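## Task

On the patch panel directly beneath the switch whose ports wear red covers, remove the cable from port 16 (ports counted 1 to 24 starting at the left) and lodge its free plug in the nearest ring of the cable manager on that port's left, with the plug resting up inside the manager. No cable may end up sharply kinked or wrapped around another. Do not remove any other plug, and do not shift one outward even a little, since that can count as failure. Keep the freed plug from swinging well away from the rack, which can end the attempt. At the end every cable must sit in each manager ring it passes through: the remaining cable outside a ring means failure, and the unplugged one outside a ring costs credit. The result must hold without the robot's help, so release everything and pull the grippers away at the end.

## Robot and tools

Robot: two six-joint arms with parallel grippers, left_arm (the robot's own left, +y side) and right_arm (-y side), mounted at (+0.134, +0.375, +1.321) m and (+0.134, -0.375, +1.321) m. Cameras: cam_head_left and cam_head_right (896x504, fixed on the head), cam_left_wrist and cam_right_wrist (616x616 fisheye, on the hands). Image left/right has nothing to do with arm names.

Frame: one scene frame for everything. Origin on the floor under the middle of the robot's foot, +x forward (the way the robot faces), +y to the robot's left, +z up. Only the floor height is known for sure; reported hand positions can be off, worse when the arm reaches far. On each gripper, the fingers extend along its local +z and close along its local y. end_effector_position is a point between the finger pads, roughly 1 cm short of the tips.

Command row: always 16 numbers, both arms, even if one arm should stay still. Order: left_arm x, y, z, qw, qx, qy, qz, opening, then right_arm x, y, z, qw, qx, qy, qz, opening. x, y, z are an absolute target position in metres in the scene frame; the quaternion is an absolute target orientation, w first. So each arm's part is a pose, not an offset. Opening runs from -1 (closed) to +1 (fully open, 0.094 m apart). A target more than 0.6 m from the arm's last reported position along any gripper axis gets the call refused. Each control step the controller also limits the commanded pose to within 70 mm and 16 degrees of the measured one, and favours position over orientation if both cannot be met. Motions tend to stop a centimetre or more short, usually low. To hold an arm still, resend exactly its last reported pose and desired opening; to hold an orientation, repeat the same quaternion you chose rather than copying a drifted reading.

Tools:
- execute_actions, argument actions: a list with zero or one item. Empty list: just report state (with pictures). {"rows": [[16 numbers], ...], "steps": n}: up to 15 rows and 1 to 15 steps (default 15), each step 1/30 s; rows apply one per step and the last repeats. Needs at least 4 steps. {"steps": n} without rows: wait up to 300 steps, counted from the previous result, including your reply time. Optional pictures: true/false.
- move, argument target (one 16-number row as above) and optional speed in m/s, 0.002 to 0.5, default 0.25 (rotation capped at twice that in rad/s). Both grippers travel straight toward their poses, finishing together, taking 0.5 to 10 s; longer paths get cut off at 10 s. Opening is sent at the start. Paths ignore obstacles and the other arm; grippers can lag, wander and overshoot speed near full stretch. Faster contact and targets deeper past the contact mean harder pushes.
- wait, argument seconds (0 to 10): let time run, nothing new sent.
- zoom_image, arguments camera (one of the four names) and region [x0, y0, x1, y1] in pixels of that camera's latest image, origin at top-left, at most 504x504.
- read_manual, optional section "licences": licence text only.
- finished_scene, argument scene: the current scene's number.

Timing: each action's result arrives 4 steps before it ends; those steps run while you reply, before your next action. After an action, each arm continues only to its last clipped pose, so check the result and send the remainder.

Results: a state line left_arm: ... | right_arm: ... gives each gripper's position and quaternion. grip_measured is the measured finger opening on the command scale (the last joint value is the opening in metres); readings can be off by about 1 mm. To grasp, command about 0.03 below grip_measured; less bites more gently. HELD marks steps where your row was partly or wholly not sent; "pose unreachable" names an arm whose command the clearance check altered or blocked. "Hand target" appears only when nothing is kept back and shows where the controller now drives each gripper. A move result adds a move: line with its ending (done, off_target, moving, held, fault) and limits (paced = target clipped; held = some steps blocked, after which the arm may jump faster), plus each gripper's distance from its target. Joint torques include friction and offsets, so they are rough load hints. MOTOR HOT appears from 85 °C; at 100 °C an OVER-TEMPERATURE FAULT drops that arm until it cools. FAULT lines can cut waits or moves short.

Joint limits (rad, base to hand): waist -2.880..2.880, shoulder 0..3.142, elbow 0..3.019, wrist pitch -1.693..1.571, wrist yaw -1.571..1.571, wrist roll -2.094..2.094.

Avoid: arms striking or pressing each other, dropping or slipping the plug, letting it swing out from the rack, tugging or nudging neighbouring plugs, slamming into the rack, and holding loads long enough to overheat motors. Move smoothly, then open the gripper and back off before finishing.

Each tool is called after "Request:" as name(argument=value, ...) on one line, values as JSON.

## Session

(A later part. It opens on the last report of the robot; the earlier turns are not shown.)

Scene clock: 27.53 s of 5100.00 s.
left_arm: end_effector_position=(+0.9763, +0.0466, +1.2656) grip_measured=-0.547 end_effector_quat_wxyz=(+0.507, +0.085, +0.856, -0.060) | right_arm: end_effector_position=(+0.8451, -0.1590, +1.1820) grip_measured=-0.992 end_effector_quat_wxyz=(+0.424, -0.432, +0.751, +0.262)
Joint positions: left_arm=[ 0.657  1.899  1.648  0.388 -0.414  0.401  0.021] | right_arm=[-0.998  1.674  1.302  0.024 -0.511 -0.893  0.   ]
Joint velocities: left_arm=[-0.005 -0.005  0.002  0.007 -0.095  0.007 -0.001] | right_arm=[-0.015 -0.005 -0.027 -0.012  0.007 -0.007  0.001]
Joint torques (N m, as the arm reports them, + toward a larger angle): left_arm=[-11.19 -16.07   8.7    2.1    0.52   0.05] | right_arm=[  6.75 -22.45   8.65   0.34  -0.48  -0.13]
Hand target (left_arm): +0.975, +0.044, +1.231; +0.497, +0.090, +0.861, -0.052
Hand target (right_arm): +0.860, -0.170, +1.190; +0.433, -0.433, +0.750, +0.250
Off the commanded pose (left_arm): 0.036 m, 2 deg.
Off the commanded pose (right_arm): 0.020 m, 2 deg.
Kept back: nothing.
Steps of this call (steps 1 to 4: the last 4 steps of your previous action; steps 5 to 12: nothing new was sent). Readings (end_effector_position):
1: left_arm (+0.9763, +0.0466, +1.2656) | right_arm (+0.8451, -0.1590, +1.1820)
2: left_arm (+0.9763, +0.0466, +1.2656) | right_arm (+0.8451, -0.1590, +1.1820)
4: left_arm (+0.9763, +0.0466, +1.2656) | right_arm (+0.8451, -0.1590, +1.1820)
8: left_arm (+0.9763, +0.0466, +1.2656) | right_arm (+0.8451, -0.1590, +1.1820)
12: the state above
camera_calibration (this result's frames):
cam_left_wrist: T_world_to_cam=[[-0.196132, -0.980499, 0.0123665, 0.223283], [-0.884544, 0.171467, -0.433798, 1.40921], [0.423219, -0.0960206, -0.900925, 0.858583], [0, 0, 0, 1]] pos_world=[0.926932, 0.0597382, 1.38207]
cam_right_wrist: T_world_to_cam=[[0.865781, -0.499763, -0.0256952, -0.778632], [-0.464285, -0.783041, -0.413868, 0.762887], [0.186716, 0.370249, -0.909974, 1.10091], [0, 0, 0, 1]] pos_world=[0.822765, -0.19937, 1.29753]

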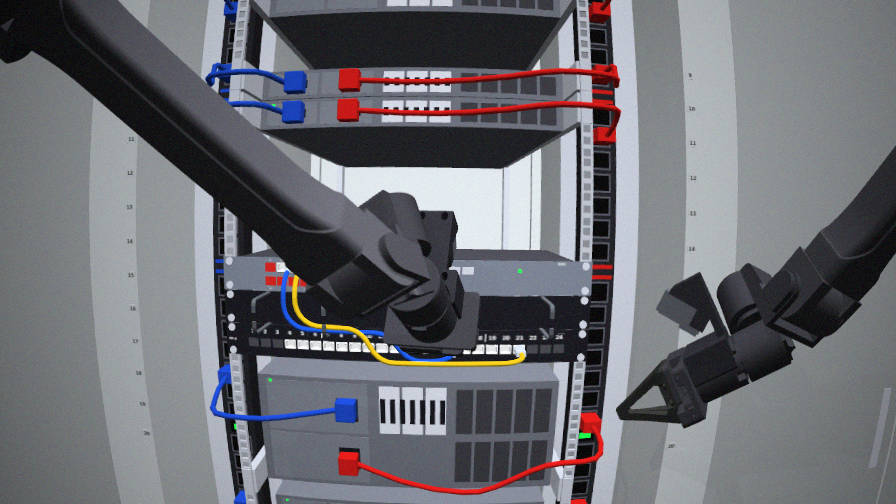

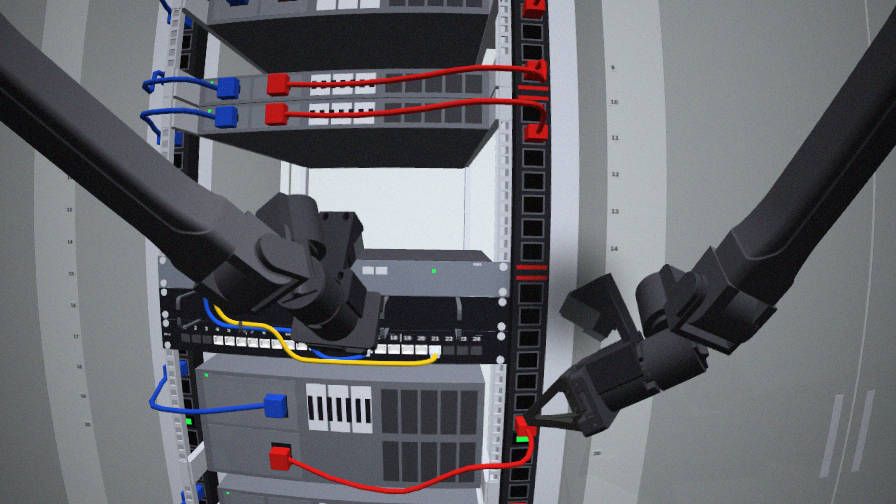

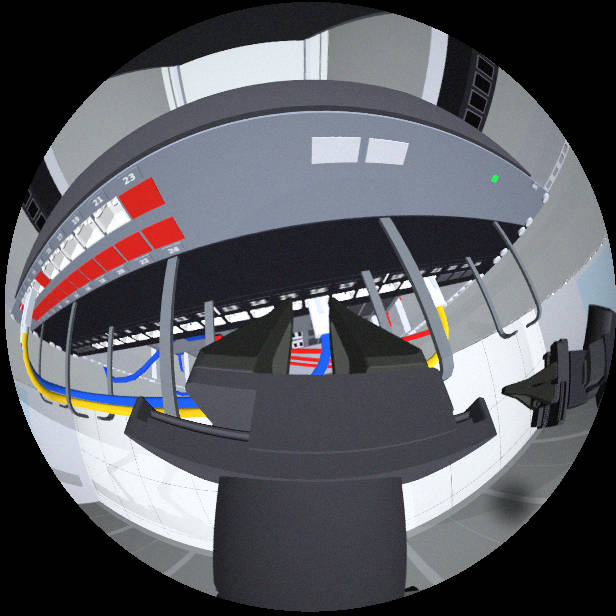

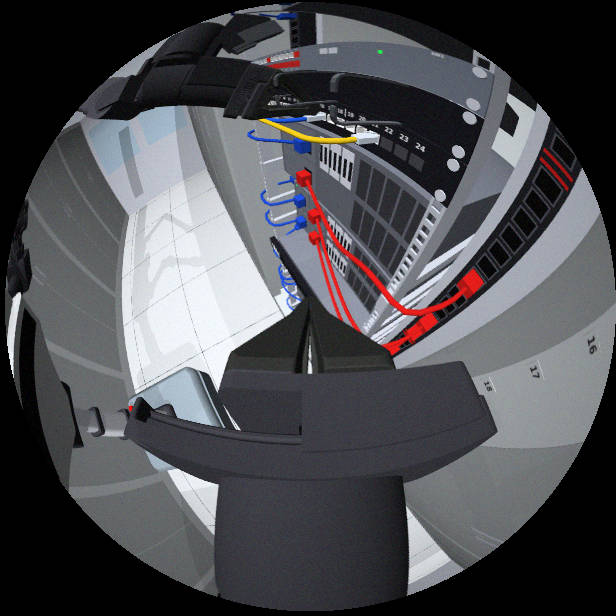

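Request:
move(target=[0.87,0.06,1.30,0.497,0.09,0.861,-0.052,-0.55,0.86,-0.17,1.19,0.433,-0.433,0.75,0.25,-1], speed=0.08)

Request:
move(target=[0.88,0.055,1.25,0.464,-0.464,0.534,-0.534,-0.45,0.87,-0.15,1.14,0.433,-0.433,0.75,0.25,-1], speed=0.3)

Scene clock: 29.87 s of 5100.00 s.
left_arm: end_effector_position=(+0.8701, +0.0577, +1.2853) grip_measured=-0.547 end_effector_quat_wxyz=(+0.488, +0.089, +0.866, -0.053) | right_arm: end_effector_position=(+0.8451, -0.1590, +1.1820) grip_measured=-0.992 end_effector_quat_wxyz=(+0.424, -0.432, +0.751, +0.262)
Joint positions: left_arm=[ 0.582  1.719  1.283  0.534 -0.512  0.402  0.021] | right_arm=[-0.998  1.674  1.302  0.024 -0.511 -0.893  0.   ]
Joint velocities: left_arm=[-0.015 -0.005  0.017  0.002 -0.007  0.037  0.   ] | right_arm=[-0.005 -0.024 -0.017 -0.007 -0.037  0.022  0.   ]
Joint torques (N m, as the arm reports them, + toward a larger angle): left_arm=[-12.11 -18.04   5.08   2.2    0.25   0.14] | right_arm=[  6.62 -22.34   8.58   0.4   -0.52  -0.13]
Hand target (left_arm): +0.870, +0.059, +1.298; +0.497, +0.090, +0.861, -0.052
Hand target (right_arm): +0.860, -0.170, +1.190; +0.433, -0.433, +0.750, +0.250
Off the commanded pose (left_arm): 0.015 m, 1 deg.
Off the commanded pose (right_arm): 0.020 m, 2 deg.
Kept back: nothing.
move: off_target (left_arm, right_arm)
camera_calibration (this result's frames):
cam_left_wrist: T_world_to_cam=[[-0.196373, -0.980529, -0.000570051, 0.22993], [-0.901336, 0.180742, -0.393605, 1.28438], [0.386044, -0.0767798, -0.919279, 0.977149], [0, 0, 0, 1]] pos_world=[0.825592, 0.0683364, 1.40394]
cam_right_wrist: T_world_to_cam=[[0.865781, -0.499763, -0.0256952, -0.778632], [-0.464285, -0.783041, -0.413868, 0.762887], [0.186716, 0.370249, -0.909974, 1.10091], [0, 0, 0, 1]] pos_world=[0.822765, -0.19937, 1.29753]

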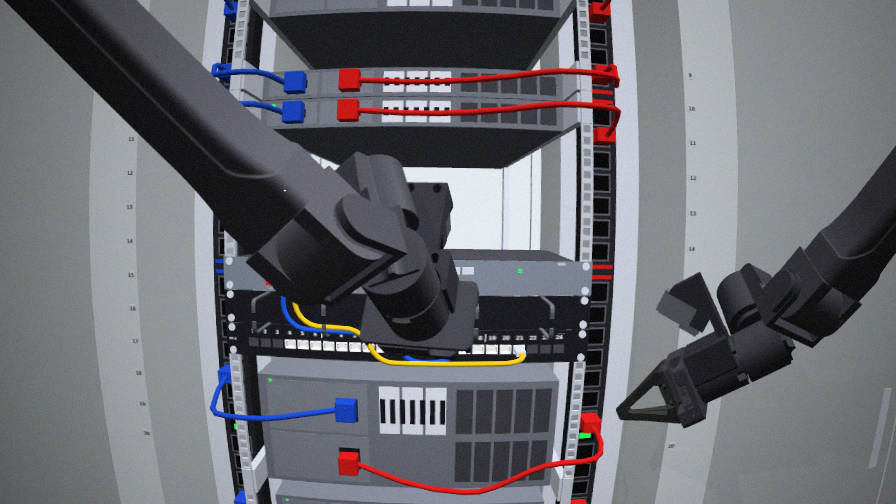

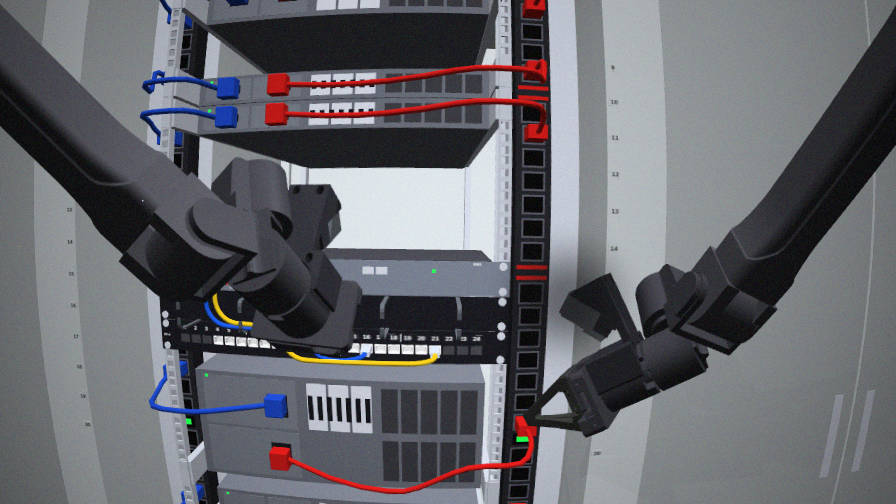

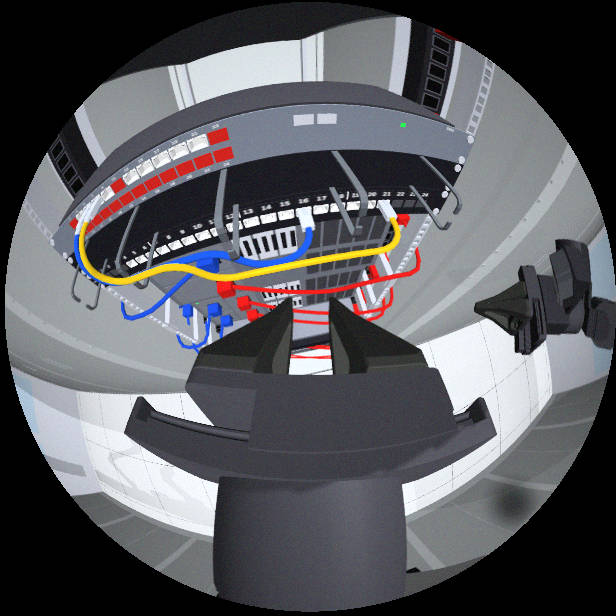

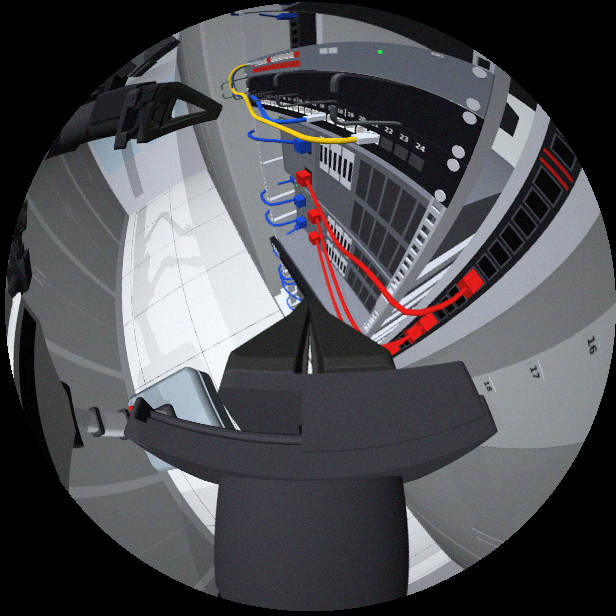

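Scene clock: 33.20 s of 5100.00 s.
left_arm: end_effector_position=(+0.8735, +0.0474, +1.2674) grip_measured=-0.453 end_effector_quat_wxyz=(+0.458, -0.454, +0.542, -0.539) | right_arm: end_effector_position=(+0.8513, -0.1437, +1.1438) grip_measured=-0.992 end_effector_quat_wxyz=(+0.419, -0.433, +0.753, +0.265)
Joint positions: left_arm=[ 0.65   2.008  1.314  1.318 -0.222 -0.999  0.026] | right_arm=[-0.998  1.775  1.366  0.049 -0.511 -0.893  0.   ]
Joint velocities: left_arm=[-0.015  0.005  0.007 -0.002  0.007 -0.007  0.001] | right_arm=[-0.005 -0.005 -0.012 -0.007 -0.007 -0.007 -0.   ]
Joint torques (N m, as the arm reports them, + toward a larger angle): left_arm=[-10.24 -14.76   6.46   2.22   0.39  -0.05] | right_arm=[  7.53 -19.65   9.47   1.68  -0.5   -0.11]
Hand target (left_arm): +0.880, +0.055, +1.250; +0.463, -0.463, +0.535, -0.535
Hand target (right_arm): +0.868, -0.151, +1.140; +0.433, -0.433, +0.750, +0.250
Off the commanded pose (left_arm): 0.020 m, 2 deg.
Off the commanded pose (right_arm): 0.020 m, 2 deg.
Kept back: nothing.
move: off_target (left_arm, right_arm)
camera_calibration (this result's frames):
cam_left_wrist: T_world_to_cam=[[0.00969258, -0.00682279, 0.99993, -1.27373], [-0.711193, -0.702994, 0.00209706, 0.656578], [0.70293, -0.711163, -0.0116661, -0.438401], [0, 0, 0, 1]] pos_world=[0.787465, 0.141105, 1.26714]
cam_right_wrist: T_world_to_cam=[[0.867655, -0.495917, -0.0352453, -0.767428], [-0.465578, -0.785614, -0.40749, 0.755304], [0.174392, 0.36997, -0.912529, 1.07268], [0, 0, 0, 1]] pos_world=[0.830448, -0.184064, 1.25958]

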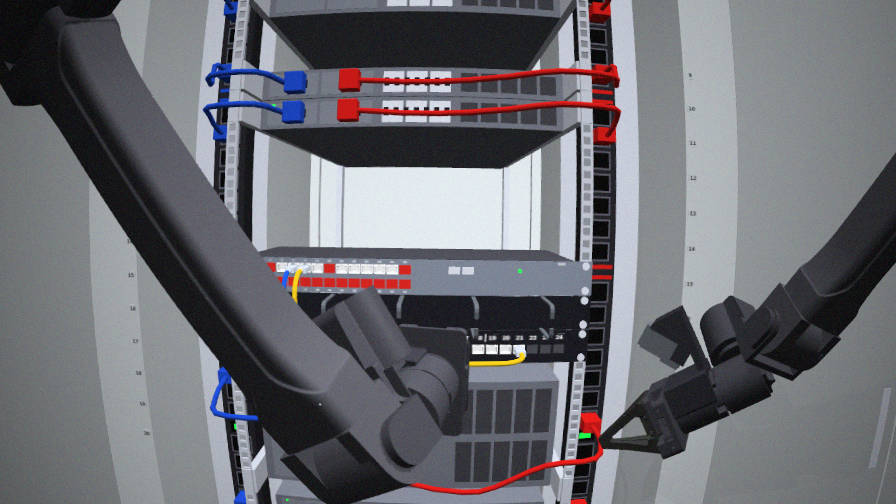

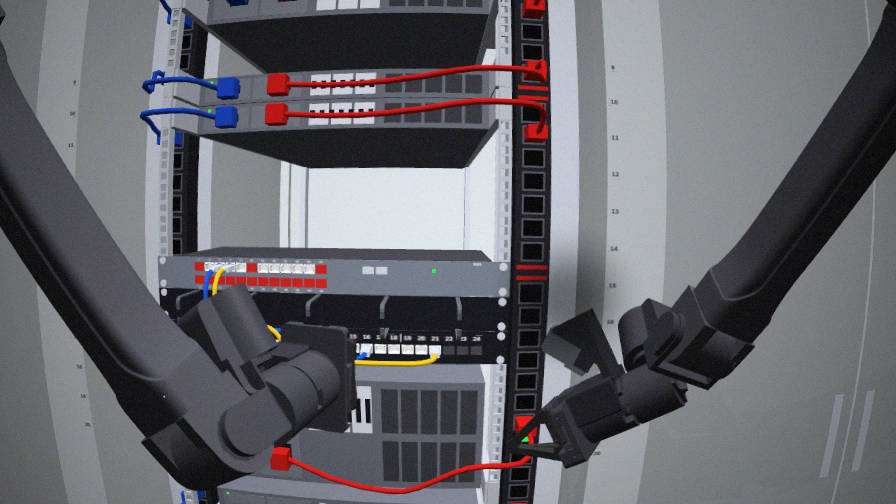

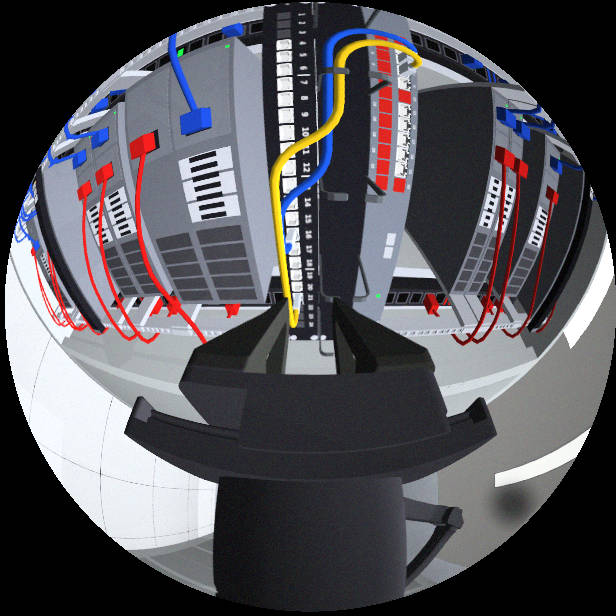

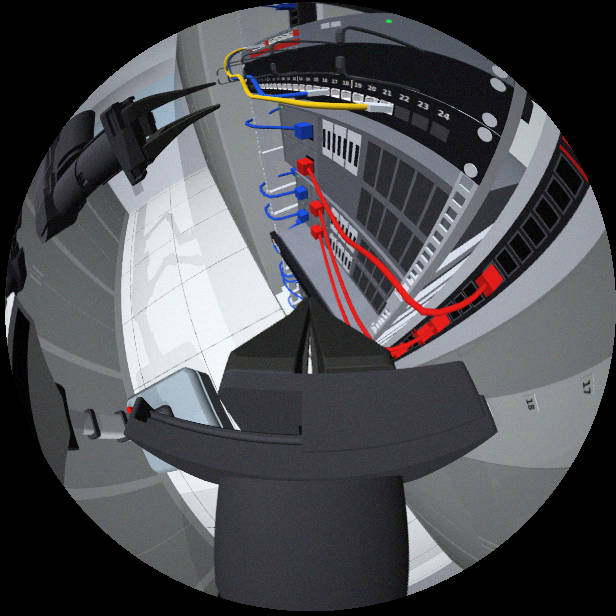

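Request:
execute_actions(actions=[{"rows":[[0.885,0.055,1.247,0.464,-0.464,0.534,-0.534,-0.45,0.87,-0.15,1.14,0.433,-0.433,0.75,0.25,-1],[0.89,0.055,1.244,0.464,-0.464,0.534,-0.534,-0.45,0.87,-0.15,1.14,0.433,-0.433,0.75,0.25,-1],[0.895,0.056,1.241,0.464,-0.464,0.534,-0.534,-0.45,0.87,-0.15,1.14,0.433,-0.433,0.75,0.25,-1],[0.90,0.056,1.238,0.464,-0.464,0.534,-0.534,-0.45,0.87,-0.15,1.14,0.433,-0.433,0.75,0.25,-1],[0.905,0.057,1.235,0.464,-0.464,0.534,-0.534,-0.45,0.87,-0.15,1.14,0.433,-0.433,0.75,0.25,-1],[0.91,0.057,1.232,0.464,-0.464,0.534,-0.534,-0.45,0.87,-0.15,1.14,0.433,-0.433,0.75,0.25,-1]]}])

Request:
execute_actions(actions=[{"steps":12}])

Scene clock: 33.80 s of 5100.00 s.
left_arm: end_effector_position=(+0.9060, +0.0573, +1.2609) grip_measured=-0.453 end_effector_quat_wxyz=(+0.470, -0.457, +0.527, -0.541) | right_arm: end_effector_position=(+0.8513, -0.1437, +1.1438) grip_measured=-0.992 end_effector_quat_wxyz=(+0.419, -0.433, +0.753, +0.265)
Joint positions: left_arm=[ 0.684  2.043  1.411  1.289 -0.204 -1.017  0.026] | right_arm=[-0.998  1.775  1.366  0.049 -0.511 -0.893  0.   ]
Joint velocities: left_arm=[ 0.093 -0.005  0.046 -0.046  0.007 -0.125 -0.   ] | right_arm=[-0.005 -0.005  0.002 -0.012 -0.022  0.051  0.001]
Joint torques (N m, as the arm reports them, + toward a larger angle): left_arm=[-11.14 -14.88   6.29   1.46   0.58   0.02] | right_arm=[  7.01 -19.89   9.53   1.59  -0.49  -0.11]
Steps of this call (steps 1 to 7: nothing new was sent; steps 8 to 18: the first 11 steps of this action). Readings (end_effector_position):
8: left_arm (+0.8738, +0.0474, +1.2676) | right_arm (+0.8513, -0.1437, +1.1438)
9: left_arm (+0.8749, +0.0474, +1.2677) | right_arm (+0.8513, -0.1437, +1.1438)
11: left_arm (+0.8806, +0.0473, +1.2688) | right_arm (+0.8513, -0.1437, +1.1438)
15: left_arm (+0.8986, +0.0507, +1.2655) | right_arm (+0.8513, -0.1437, +1.1438)
18: the state above

Scene clock: 34.20 s of 5100.00 s.
left_arm: end_effector_position=(+0.9070, +0.0599, +1.2567) grip_measured=-0.453 end_effector_quat_wxyz=(+0.469, -0.458, +0.529, -0.539) | right_arm: end_effector_position=(+0.8513, -0.1437, +1.1438) grip_measured=-0.992 end_effector_quat_wxyz=(+0.419, -0.433, +0.753, +0.265)
Joint positions: left_arm=[ 0.69   2.046  1.412  1.285 -0.204 -1.02   0.026] | right_arm=[-0.998  1.775  1.366  0.049 -0.511 -0.893  0.   ]
Joint velocities: left_arm=[-0.005 -0.015  0.017  0.017  0.037  0.007 -0.001] | right_arm=[-0.005  0.005  0.012 -0.007 -0.051 -0.037  0.   ]
Joint torques (N m, as the arm reports them, + toward a larger angle): left_arm=[-11.11 -15.19   6.66   1.47   0.58  -0.02] | right_arm=[  7.42 -19.7    9.58   1.61  -0.5   -0.15]
Hand target (left_arm): +0.909, +0.058, +1.233; +0.464, -0.464, +0.534, -0.534
Hand target (right_arm): +0.869, -0.150, +1.140; +0.433, -0.433, +0.750, +0.250
Off the commanded pose (left_arm): 0.025 m, 1 deg.
Off the commanded pose (right_arm): 0.020 m, 2 deg.
Kept back: nothing.
Steps of this call (steps 1 to 4: the last 4 steps of your previous action; steps 5 to 12: nothing new was sent). Readings (end_effector_position):
1: left_arm (+0.9069, +0.0588, +1.2599) | right_arm (+0.8513, -0.1437, +1.1438)
2: left_arm (+0.9074, +0.0601, +1.2589) | right_arm (+0.8513, -0.1437, +1.1438)
4: left_arm (+0.9076, +0.0606, +1.2580) | right_arm (+0.8513, -0.1437, +1.1438)
8: left_arm (+0.9071, +0.0600, +1.2569) | right_arm (+0.8513, -0.1437, +1.1438)
12: the state above

Request:
execute_actions(actions=[{"rows":[[0.908,0.055,1.228,0.464,-0.464,0.534,-0.534,-0.45,0.87,-0.15,1.14,0.433,-0.433,0.75,0.25,-1],[0.906,0.053,1.224,0.464,-0.464,0.534,-0.534,-0.45,0.87,-0.15,1.14,0.433,-0.433,0.75,0.25,-1]]}])

Request:
execute_actions(actions=[{"steps":12}])

Scene clock: 34.70 s of 5100.00 s.
left_arm: end_effector_position=(+0.9016, +0.0524, +1.2414) grip_measured=-0.453 end_effector_quat_wxyz=(+0.464, -0.458, +0.537, -0.536) | right_arm: end_effector_position=(+0.8513, -0.1437, +1.1438) grip_measured=-0.992 end_effector_quat_wxyz=(+0.419, -0.433, +0.753, +0.265)
Joint positions: left_arm=[ 0.69   2.073  1.42   1.285 -0.204 -1.02   0.026] | right_arm=[-0.998  1.775  1.366  0.049 -0.511 -0.893  0.   ]
Joint velocities: left_arm=[-0.005  0.034  0.007 -0.002 -0.037 -0.037 -0.   ] | right_arm=[-0.024  0.005 -0.012 -0.002  0.051 -0.022  0.001]
Joint torques (N m, as the arm reports them, + toward a larger angle): left_arm=[-10.97 -15.87   6.77   1.89   0.53  -0.01] | right_arm=[  6.98 -19.8    9.56   1.7   -0.47  -0.12]
Steps of this call (steps 1 to 4: nothing new was sent; steps 5 to 15: the first 11 steps of this action). Readings (end_effector_position):
5: left_arm (+0.9068, +0.0597, +1.2562) | right_arm (+0.8513, -0.1437, +1.1438)
6: left_arm (+0.9068, +0.0592, +1.2555) | right_arm (+0.8513, -0.1437, +1.1438)
8: left_arm (+0.9068, +0.0578, +1.2532) | right_arm (+0.8513, -0.1437, +1.1438)
12: left_arm (+0.9035, +0.0541, +1.2453) | right_arm (+0.8513, -0.1437, +1.1438)
15: the state above

Scene clock: 35.10 s of 5100.00 s.
left_arm: end_effector_position=(+0.9017, +0.0521, +1.2410) grip_measured=-0.453 end_effector_quat_wxyz=(+0.464, -0.458, +0.537, -0.536) | right_arm: end_effector_position=(+0.8513, -0.1437, +1.1438) grip_measured=-0.992 end_effector_quat_wxyz=(+0.419, -0.433, +0.753, +0.265)
Joint positions: left_arm=[ 0.69   2.075  1.421  1.285 -0.204 -1.02   0.026] | right_arm=[-0.998  1.775  1.366  0.049 -0.511 -0.893  0.   ]
Joint velocities: left_arm=[-0.005 -0.015 -0.002  0.007  0.066 -0.007 -0.   ] | right_arm=[ 0.005 -0.005 -0.012  0.012  0.11  -0.022 -0.   ]
Joint torques (N m, as the arm reports them, + toward a larger angle): left_arm=[-11.24 -15.7    6.7    1.89   0.54  -0.01] | right_arm=[  7.11 -20.35   9.6    1.52  -0.5   -0.11]
Hand target (left_arm): +0.906, +0.053, +1.224; +0.464, -0.464, +0.534, -0.534
Hand target (right_arm): +0.869, -0.150, +1.140; +0.433, -0.433, +0.750, +0.250
Off the commanded pose (left_arm): 0.018 m, 1 deg.
Off the commanded pose (right_arm): 0.020 m, 2 deg.
Kept back: nothing.
Steps of this call (steps 1 to 4: the last 4 steps of your previous action; steps 5 to 12: nothing new was sent). Readings (end_effector_position):
1: left_arm (+0.9014, +0.0522, +1.2409) | right_arm (+0.8513, -0.1437, +1.1438)
2: left_arm (+0.9013, +0.0520, +1.2406) | right_arm (+0.8513, -0.1437, +1.1438)
4: left_arm (+0.9014, +0.0521, +1.2408) | right_arm (+0.8513, -0.1437, +1.1438)
8: left_arm (+0.9017, +0.0521, +1.2410) | right_arm (+0.8513, -0.1437, +1.1438)
12: the state above

Request:
execute_actions(actions=[{"rows":[[0.91,0.053,1.224,0.464,-0.464,0.534,-0.534,-0.45,0.87,-0.15,1.14,0.433,-0.433,0.75,0.25,-1],[0.914,0.053,1.224,0.464,-0.464,0.534,-0.534,-0.45,0.87,-0.15,1.14,0.433,-0.433,0.75,0.25,-1],[0.918,0.052,1.224,0.464,-0.464,0.534,-0.534,-0.45,0.87,-0.15,1.14,0.433,-0.433,0.75,0.25,-1],[0.922,0.052,1.224,0.464,-0.464,0.534,-0.534,-0.45,0.87,-0.15,1.14,0.433,-0.433,0.75,0.25,-1],[0.926,0.051,1.224,0.464,-0.464,0.534,-0.534,-0.45,0.87,-0.15,1.14,0.433,-0.433,0.75,0.25,-1],[0.93,0.051,1.224,0.464,-0.464,0.534,-0.534,-0.45,0.87,-0.15,1.14,0.433,-0.433,0.75,0.25,-1],[0.934,0.050,1.224,0.464,-0.464,0.534,-0.534,-0.45,0.87,-0.15,1.14,0.433,-0.433,0.75,0.25,-1],[0.938,0.050,1.224,0.464,-0.464,0.534,-0.534,-0.45,0.87,-0.15,1.14,0.433,-0.433,0.75,0.25,-1]]}])

Request:
execute_actions(actions=[{"steps":12}], pictures=true)

Scene clock: 35.70 s of 5100.00 s.
left_arm: end_effector_position=(+0.9319, +0.0470, +1.2551) grip_measured=-0.453 end_effector_quat_wxyz=(+0.467, -0.457, +0.527, -0.543) | right_arm: end_effector_position=(+0.8513, -0.1437, +1.1438) grip_measured=-0.992 end_effector_quat_wxyz=(+0.419, -0.433, +0.753, +0.265)
Joint positions: left_arm=[ 0.69   2.085  1.516  1.224 -0.196 -1.025  0.026] | right_arm=[-0.998  1.775  1.366  0.049 -0.511 -0.893  0.   ]
Joint velocities: left_arm=[ 0.005 -0.015  0.183 -0.056  0.022  0.007 -0.001] | right_arm=[-0.005 -0.005  0.007  0.007 -0.007  0.051  0.   ]
Joint torques (N m, as the arm reports them, + toward a larger angle): left_arm=[-10.55 -15.65   6.53   1.45   0.57  -0.05] | right_arm=[  7.1  -19.66   9.64   1.51  -0.49  -0.1 ]
Steps of this call (steps 1 to 7: nothing new was sent; steps 8 to 18: the first 11 steps of this action). Readings (end_effector_position):
8: left_arm (+0.9020, +0.0522, +1.2413) | right_arm (+0.8513, -0.1437, +1.1438)
9: left_arm (+0.9027, +0.0520, +1.2416) | right_arm (+0.8513, -0.1437, +1.1438)
11: left_arm (+0.9070, +0.0508, +1.2433) | right_arm (+0.8513, -0.1437, +1.1438)
15: left_arm (+0.9223, +0.0475, +1.2492) | right_arm (+0.8513, -0.1437, +1.1438)
18: the state above

Scene clock: 36.10 s of 5100.00 s.
left_arm: end_effector_position=(+0.9341, +0.0466, +1.2559) grip_measured=-0.453 end_effector_quat_wxyz=(+0.467, -0.457, +0.526, -0.543) | right_arm: end_effector_position=(+0.8513, -0.1437, +1.1438) grip_measured=-0.992 end_effector_quat_wxyz=(+0.419, -0.433, +0.753, +0.265)
Joint positions: left_arm=[ 0.69   2.087  1.524  1.219 -0.196 -1.027  0.026] | right_arm=[-0.998  1.775  1.366  0.049 -0.511 -0.893  0.   ]
Joint velocities: left_arm=[-0.015 -0.015  0.017  0.002 -0.022  0.007 -0.   ] | right_arm=[-0.015 -0.024 -0.032  0.012 -0.007  0.007 -0.   ]
Joint torques (N m, as the arm reports them, + toward a larger angle): left_arm=[-10.58 -15.91   6.84   1.48   0.57  -0.01] | right_arm=[  7.08 -20.03   9.55   1.71  -0.48  -0.14]
Hand target (left_arm): +0.936, +0.051, +1.225; +0.464, -0.464, +0.534, -0.534
Hand target (right_arm): +0.869, -0.150, +1.140; +0.433, -0.433, +0.750, +0.250
Off the commanded pose (left_arm): 0.032 m, 2 deg.
Off the commanded pose (right_arm): 0.020 m, 2 deg.
Kept back: nothing.
Steps of this call (steps 1 to 4: the last 4 steps of your previous action; steps 5 to 12: nothing new was sent). Readings (end_effector_position):
1: left_arm (+0.9337, +0.0473, +1.2567) | right_arm (+0.8513, -0.1437, +1.1438)
2: left_arm (+0.9346, +0.0474, +1.2574) | right_arm (+0.8513, -0.1437, +1.1438)
4: left_arm (+0.9346, +0.0472, +1.2571) | right_arm (+0.8513, -0.1437, +1.1438)
8: left_arm (+0.9341, +0.0466, +1.2559) | right_arm (+0.8513, -0.1437, +1.1438)
12: the state above
camera_calibration (this result's frames):
cam_left_wrist: T_world_to_cam=[[-0.015339, 0.00846696, 0.999847, -1.23999], [-0.694388, -0.719587, -0.00455919, 0.692518], [0.719438, -0.694351, 0.0169171, -0.533837], [0, 0, 0, 1]] pos_world=[0.845918, 0.138155, 1.25198]
cam_right_wrist: T_world_to_cam=[[0.867655, -0.495917, -0.0352453, -0.767428], [-0.465578, -0.785614, -0.40749, 0.755304], [0.174392, 0.36997, -0.912529, 1.07268], [0, 0, 0, 1]] pos_world=[0.830448, -0.184064, 1.25958]

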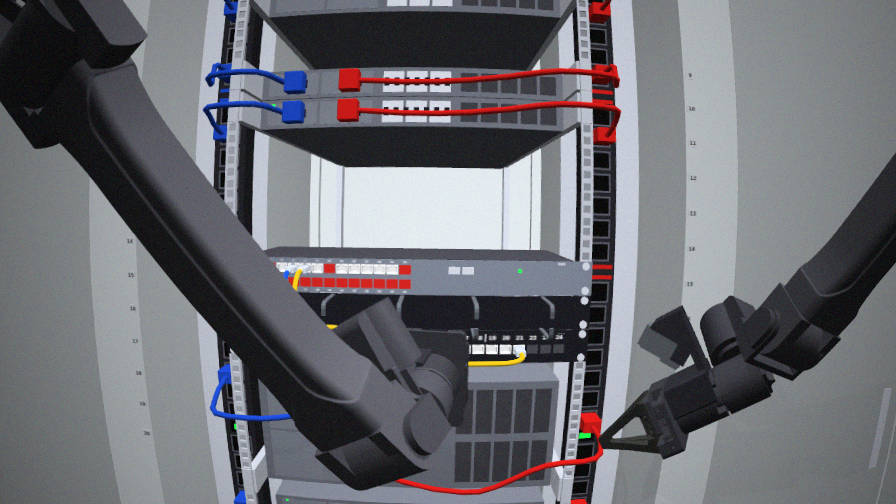

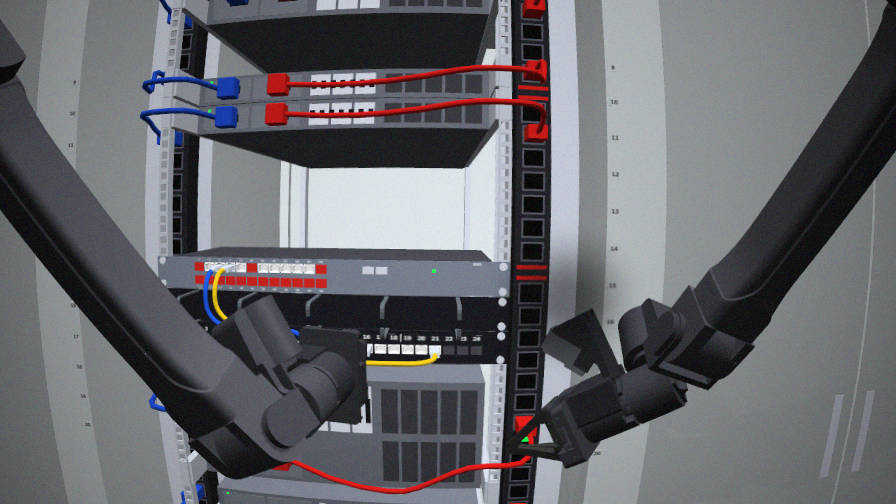

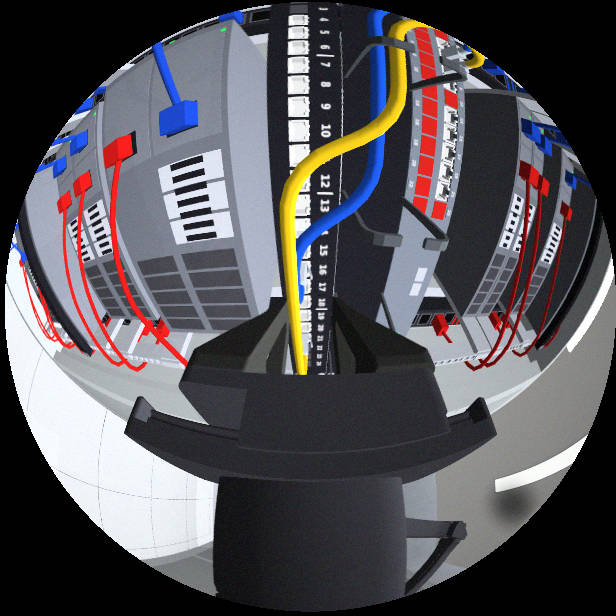

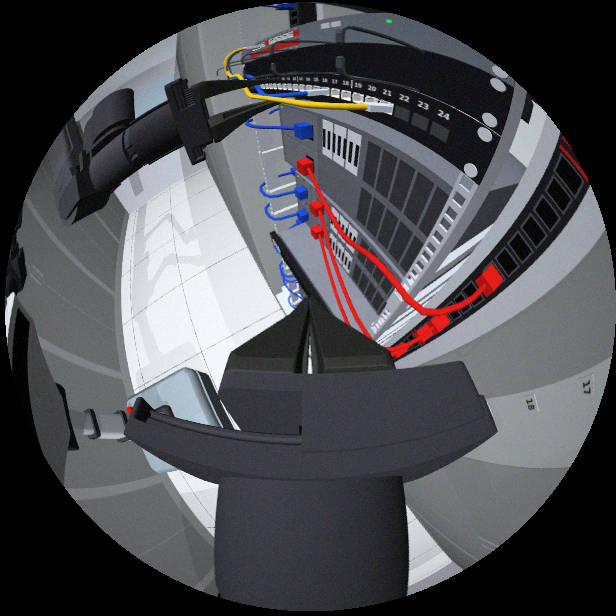

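Request:
execute_actions(actions=[{"rows":[[0.94,0.05,1.222,0.464,-0.464,0.534,-0.534,-0.45,0.87,-0.15,1.14,0.433,-0.433,0.75,0.25,-1],[0.943,0.05,1.221,0.464,-0.464,0.534,-0.534,-0.45,0.87,-0.15,1.14,0.433,-0.433,0.75,0.25,-1],[0.946,0.05,1.22,0.464,-0.464,0.534,-0.534,-0.45,0.87,-0.15,1.14,0.433,-0.433,0.75,0.25,-1],[0.949,0.049,1.219,0.464,-0.464,0.534,-0.534,-0.45,0.87,-0.15,1.14,0.433,-0.433,0.75,0.25,-1],[0.952,0.049,1.219,0.464,-0.464,0.534,-0.534,-0.45,0.87,-0.15,1.14,0.433,-0.433,0.75,0.25,-1],[0.955,0.048,1.219,0.464,-0.464,0.534,-0.534,-0.45,0.87,-0.15,1.14,0.433,-0.433,0.75,0.25,-1],[0.958,0.048,1.219,0.464,-0.464,0.534,-0.534,-0.45,0.87,-0.15,1.14,0.433,-0.433,0.75,0.25,-1]]}])

Request:
execute_actions(actions=[{"steps":12}])

Scene clock: 36.70 s of 5100.00 s.
left_arm: end_effector_position=(+0.9504, +0.0437, +1.2465) grip_measured=-0.453 end_effector_quat_wxyz=(+0.465, -0.457, +0.530, -0.541) | right_arm: end_effector_position=(+0.8513, -0.1437, +1.1438) grip_measured=-0.992 end_effector_quat_wxyz=(+0.419, -0.433, +0.753, +0.265)
Joint positions: left_arm=[ 0.702  2.117  1.589  1.172 -0.187 -1.032  0.026] | right_arm=[-0.998  1.775  1.366  0.049 -0.511 -0.893  0.   ]
Joint velocities: left_arm=[ 0.024  0.005  0.066 -0.051  0.007  0.007  0.001] | right_arm=[ 0.005 -0.005 -0.007 -0.007 -0.007 -0.022 -0.   ]
Joint torques (N m, as the arm reports them, + toward a larger angle): left_arm=[-11.27 -15.94   7.58   1.46   0.58   0.02] | right_arm=[  7.3  -19.96   9.62   1.64  -0.48  -0.09]
Steps of this call (steps 1 to 7: nothing new was sent; steps 8 to 18: the first 11 steps of this action). Readings (end_effector_position):
8: left_arm (+0.9340, +0.0463, +1.2556) | right_arm (+0.8513, -0.1437, +1.1438)
9: left_arm (+0.9343, +0.0460, +1.2553) | right_arm (+0.8513, -0.1437, +1.1438)
11: left_arm (+0.9365, +0.0449, +1.2534) | right_arm (+0.8513, -0.1437, +1.1438)
15: left_arm (+0.9456, +0.0425, +1.2482) | right_arm (+0.8513, -0.1437, +1.1438)
18: the state above

Scene clock: 37.10 s of 5100.00 s.
left_arm: end_effector_position=(+0.9522, +0.0448, +1.2465) grip_measured=-0.453 end_effector_quat_wxyz=(+0.466, -0.458, +0.530, -0.541) | right_arm: end_effector_position=(+0.8513, -0.1437, +1.1438) grip_measured=-0.992 end_effector_quat_wxyz=(+0.419, -0.433, +0.753, +0.265)
Joint positions: left_arm=[ 0.704  2.117  1.594  1.169 -0.187 -1.033  0.026] | right_arm=[-0.998  1.775  1.366  0.049 -0.511 -0.893  0.   ]
Joint velocities: left_arm=[-0.005  0.005 -0.012 -0.017 -0.051 -0.081 -0.   ] | right_arm=[-0.015 -0.005 -0.012 -0.012  0.066  0.022 -0.001]
Joint torques (N m, as the arm reports them, + toward a larger angle): left_arm=[-11.28 -16.4    7.85   1.47   0.59   0.  ] | right_arm=[  7.16 -19.99   9.57   1.67  -0.46  -0.11]
Hand target (left_arm): +0.956, +0.049, +1.220; +0.464, -0.464, +0.534, -0.534
Hand target (right_arm): +0.869, -0.150, +1.140; +0.433, -0.433, +0.750, +0.250
Off the commanded pose (left_arm): 0.028 m, 1 deg.
Off the commanded pose (right_arm): 0.020 m, 2 deg.
Kept back: nothing.
Steps of this call (steps 1 to 4: the last 4 steps of your previous action; steps 5 to 12: nothing new was sent). Readings (end_effector_position):
1: left_arm (+0.9510, +0.0440, +1.2462) | right_arm (+0.8513, -0.1437, +1.1438)
2: left_arm (+0.9516, +0.0445, +1.2462) | right_arm (+0.8513, -0.1437, +1.1438)
4: left_arm (+0.9520, +0.0449, +1.2464) | right_arm (+0.8513, -0.1437, +1.1438)
8: left_arm (+0.9522, +0.0448, +1.2465) | right_arm (+0.8513, -0.1437, +1.1438)
12: the state above

Request:
execute_actions(actions=[{"rows":[[0.961,0.048,1.219,0.464,-0.464,0.534,-0.534,-0.5,0.87,-0.15,1.14,0.433,-0.433,0.75,0.25,-1],[0.964,0.048,1.219,0.464,-0.464,0.534,-0.534,-0.5,0.87,-0.15,1.14,0.433,-0.433,0.75,0.25,-1],[0.967,0.048,1.219,0.464,-0.464,0.534,-0.534,-0.5,0.87,-0.15,1.14,0.433,-0.433,0.75,0.25,-1],[0.97,0.048,1.219,0.464,-0.464,0.534,-0.534,-0.5,0.87,-0.15,1.14,0.433,-0.433,0.75,0.25,-1],[0.973,0.048,1.219,0.464,-0.464,0.534,-0.534,-0.5,0.87,-0.15,1.14,0.433,-0.433,0.75,0.25,-1],[0.976,0.048,1.219,0.464,-0.464,0.534,-0.534,-0.5,0.87,-0.15,1.14,0.433,-0.433,0.75,0.25,-1],[0.979,0.048,1.219,0.464,-0.464,0.534,-0.534,-0.5,0.87,-0.15,1.14,0.433,-0.433,0.75,0.25,-1],[0.982,0.048,1.219,0.464,-0.464,0.534,-0.534,-0.5,0.87,-0.15,1.14,0.433,-0.433,0.75,0.25,-1]]}])

Request:
execute_actions(actions=[{"steps":12}], pictures=true)

Request:
zoom_image(camera="cam_right_wrist", region=[220, 30, 400, 150])

Request:
zoom_image(camera="cam_left_wrist", region=[210, 230, 430, 390])

Scene clock: 37.73 s of 5100.00 s.
left_arm: end_effector_position=(+0.9731, +0.0420, +1.2499) grip_measured=-0.497 end_effector_quat_wxyz=(+0.465, -0.457, +0.530, -0.543) | right_arm: end_effector_position=(+0.8513, -0.1437, +1.1438) grip_measured=-0.992 end_effector_quat_wxyz=(+0.419, -0.433, +0.753, +0.265)
Joint positions: left_arm=[ 0.708  2.134  1.667  1.112 -0.179 -1.038  0.024] | right_arm=[-0.998  1.775  1.366  0.049 -0.511 -0.893  0.   ]
Joint velocities: left_arm=[ 0.024 -0.015  0.129 -0.081  0.037 -0.022  0.001] | right_arm=[-0.005 -0.005  0.012  0.007  0.007 -0.066  0.   ]
Joint torques (N m, as the arm reports them, + toward a larger angle): left_arm=[-10.93 -16.52   7.96   1.52   0.58  -0.01] | right_arm=[  7.28 -20.06   9.58   1.73  -0.48  -0.1 ]
Steps of this call (steps 1 to 8: nothing new was sent; steps 9 to 19: the first 11 steps of this action). Readings (end_effector_position):
9: left_arm (+0.9523, +0.0447, +1.2464) | right_arm (+0.8513, -0.1437, +1.1438)
10: left_arm (+0.9529, +0.0442, +1.2462) | right_arm (+0.8513, -0.1437, +1.1438)
12: left_arm (+0.9559, +0.0427, +1.2464) | right_arm (+0.8513, -0.1437, +1.1438)
16: left_arm (+0.9661, +0.0405, +1.2479) | right_arm (+0.8513, -0.1437, +1.1438)
19: the state above

Scene clock: 38.13 s of 5100.00 s.
left_arm: end_effector_position=(+0.9763, +0.0444, +1.2496) grip_measured=-0.497 end_effector_quat_wxyz=(+0.466, -0.457, +0.529, -0.542) | right_arm: end_effector_position=(+0.8513, -0.1437, +1.1438) grip_measured=-0.992 end_effector_quat_wxyz=(+0.419, -0.433, +0.753, +0.265)
Joint positions: left_arm=[ 0.712  2.135  1.675  1.107 -0.179 -1.039  0.024] | right_arm=[-0.998  1.775  1.366  0.049 -0.511 -0.893  0.   ]
Joint velocities: left_arm=[-0.015 -0.005  0.012  0.002 -0.022 -0.022  0.001] | right_arm=[-0.005 -0.005 -0.017  0.002 -0.022  0.022 -0.001]
Joint torques (N m, as the arm reports them, + toward a larger angle): left_arm=[-11.18 -16.81   8.08   1.47   0.57  -0.01] | right_arm=[  7.05 -20.06   9.52   1.82  -0.49  -0.12]
Hand target (left_arm): +0.980, +0.049, +1.220; +0.464, -0.464, +0.534, -0.534
Hand target (right_arm): +0.869, -0.150, +1.140; +0.433, -0.433, +0.750, +0.250
Off the commanded pose (left_arm): 0.031 m, 1 deg.
Off the commanded pose (right_arm): 0.020 m, 2 deg.
Kept back: nothing.
Steps of this call (steps 1 to 4: the last 4 steps of your previous action; steps 5 to 12: nothing new was sent). Readings (end_effector_position):
1: left_arm (+0.9746, +0.0429, +1.2505) | right_arm (+0.8513, -0.1437, +1.1438)
2: left_arm (+0.9757, +0.0436, +1.2511) | right_arm (+0.8513, -0.1437, +1.1438)
4: left_arm (+0.9766, +0.0447, +1.2509) | right_arm (+0.8513, -0.1437, +1.1438)
8: left_arm (+0.9764, +0.0446, +1.2500) | right_arm (+0.8513, -0.1437, +1.1438)
12: the state above
camera_calibration (this result's frames):
cam_left_wrist: T_world_to_cam=[[-0.0103615, 0.0055306, 0.999931, -1.23794], [-0.695999, -0.718035, -0.00324062, 0.720107], [0.717968, -0.695985, 0.0112892, -0.556997], [0, 0, 0, 1]] pos_world=[0.888273, 0.136248, 1.24648]
cam_right_wrist: T_world_to_cam=[[0.867655, -0.495917, -0.0352453, -0.767428], [-0.465578, -0.785614, -0.40749, 0.755304], [0.174392, 0.36997, -0.912529, 1.07268], [0, 0, 0, 1]] pos_world=[0.830448, -0.184064, 1.25958]

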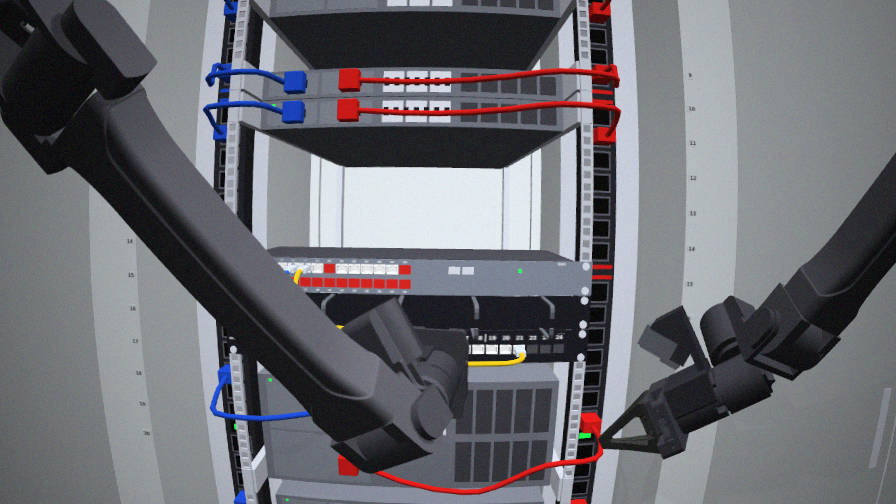

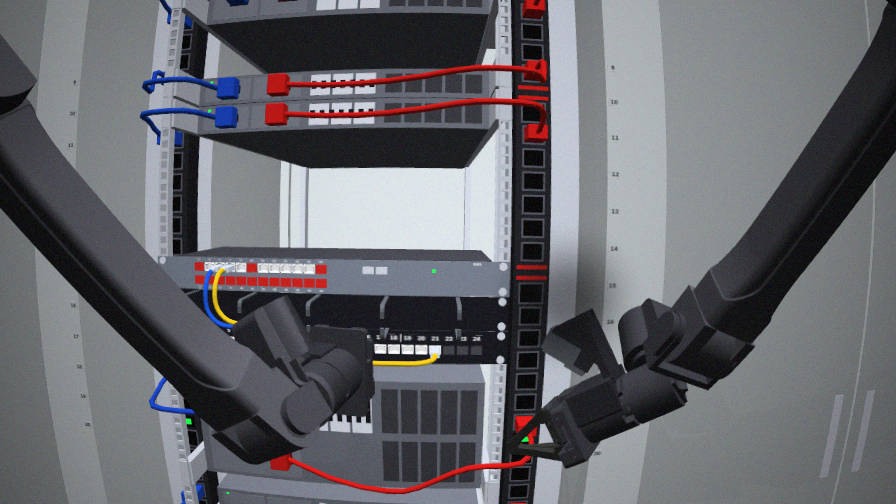

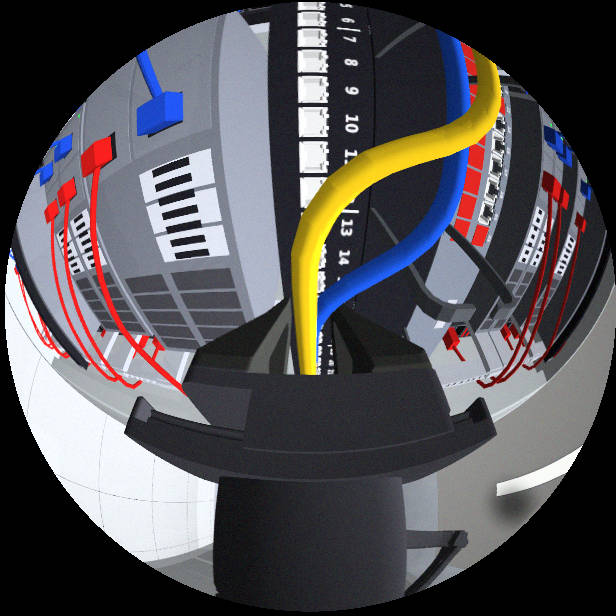

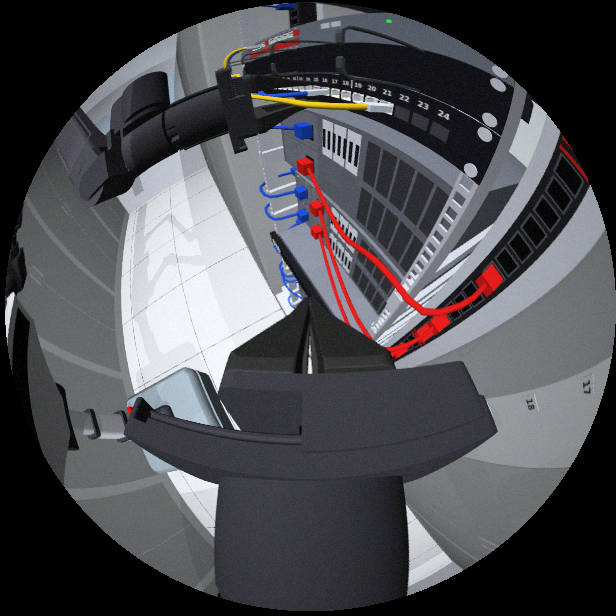

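Region (220, 30, 400, 150) of cam_right_wrist's 616x616 image, scaled by 2.800, with more detail than that image has.

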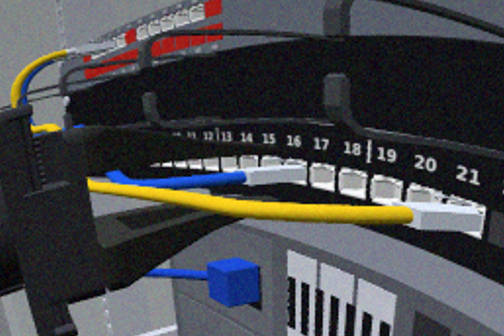

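Region (210, 230, 430, 390) of cam_left_wrist's 616x616 image, scaled by 2.291, with more detail than that image has; it fills the top 367 rows of this view, and the rest is white.

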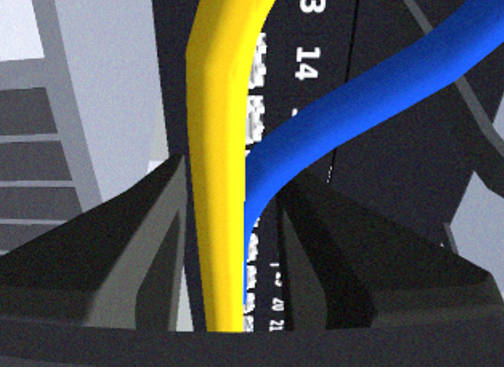

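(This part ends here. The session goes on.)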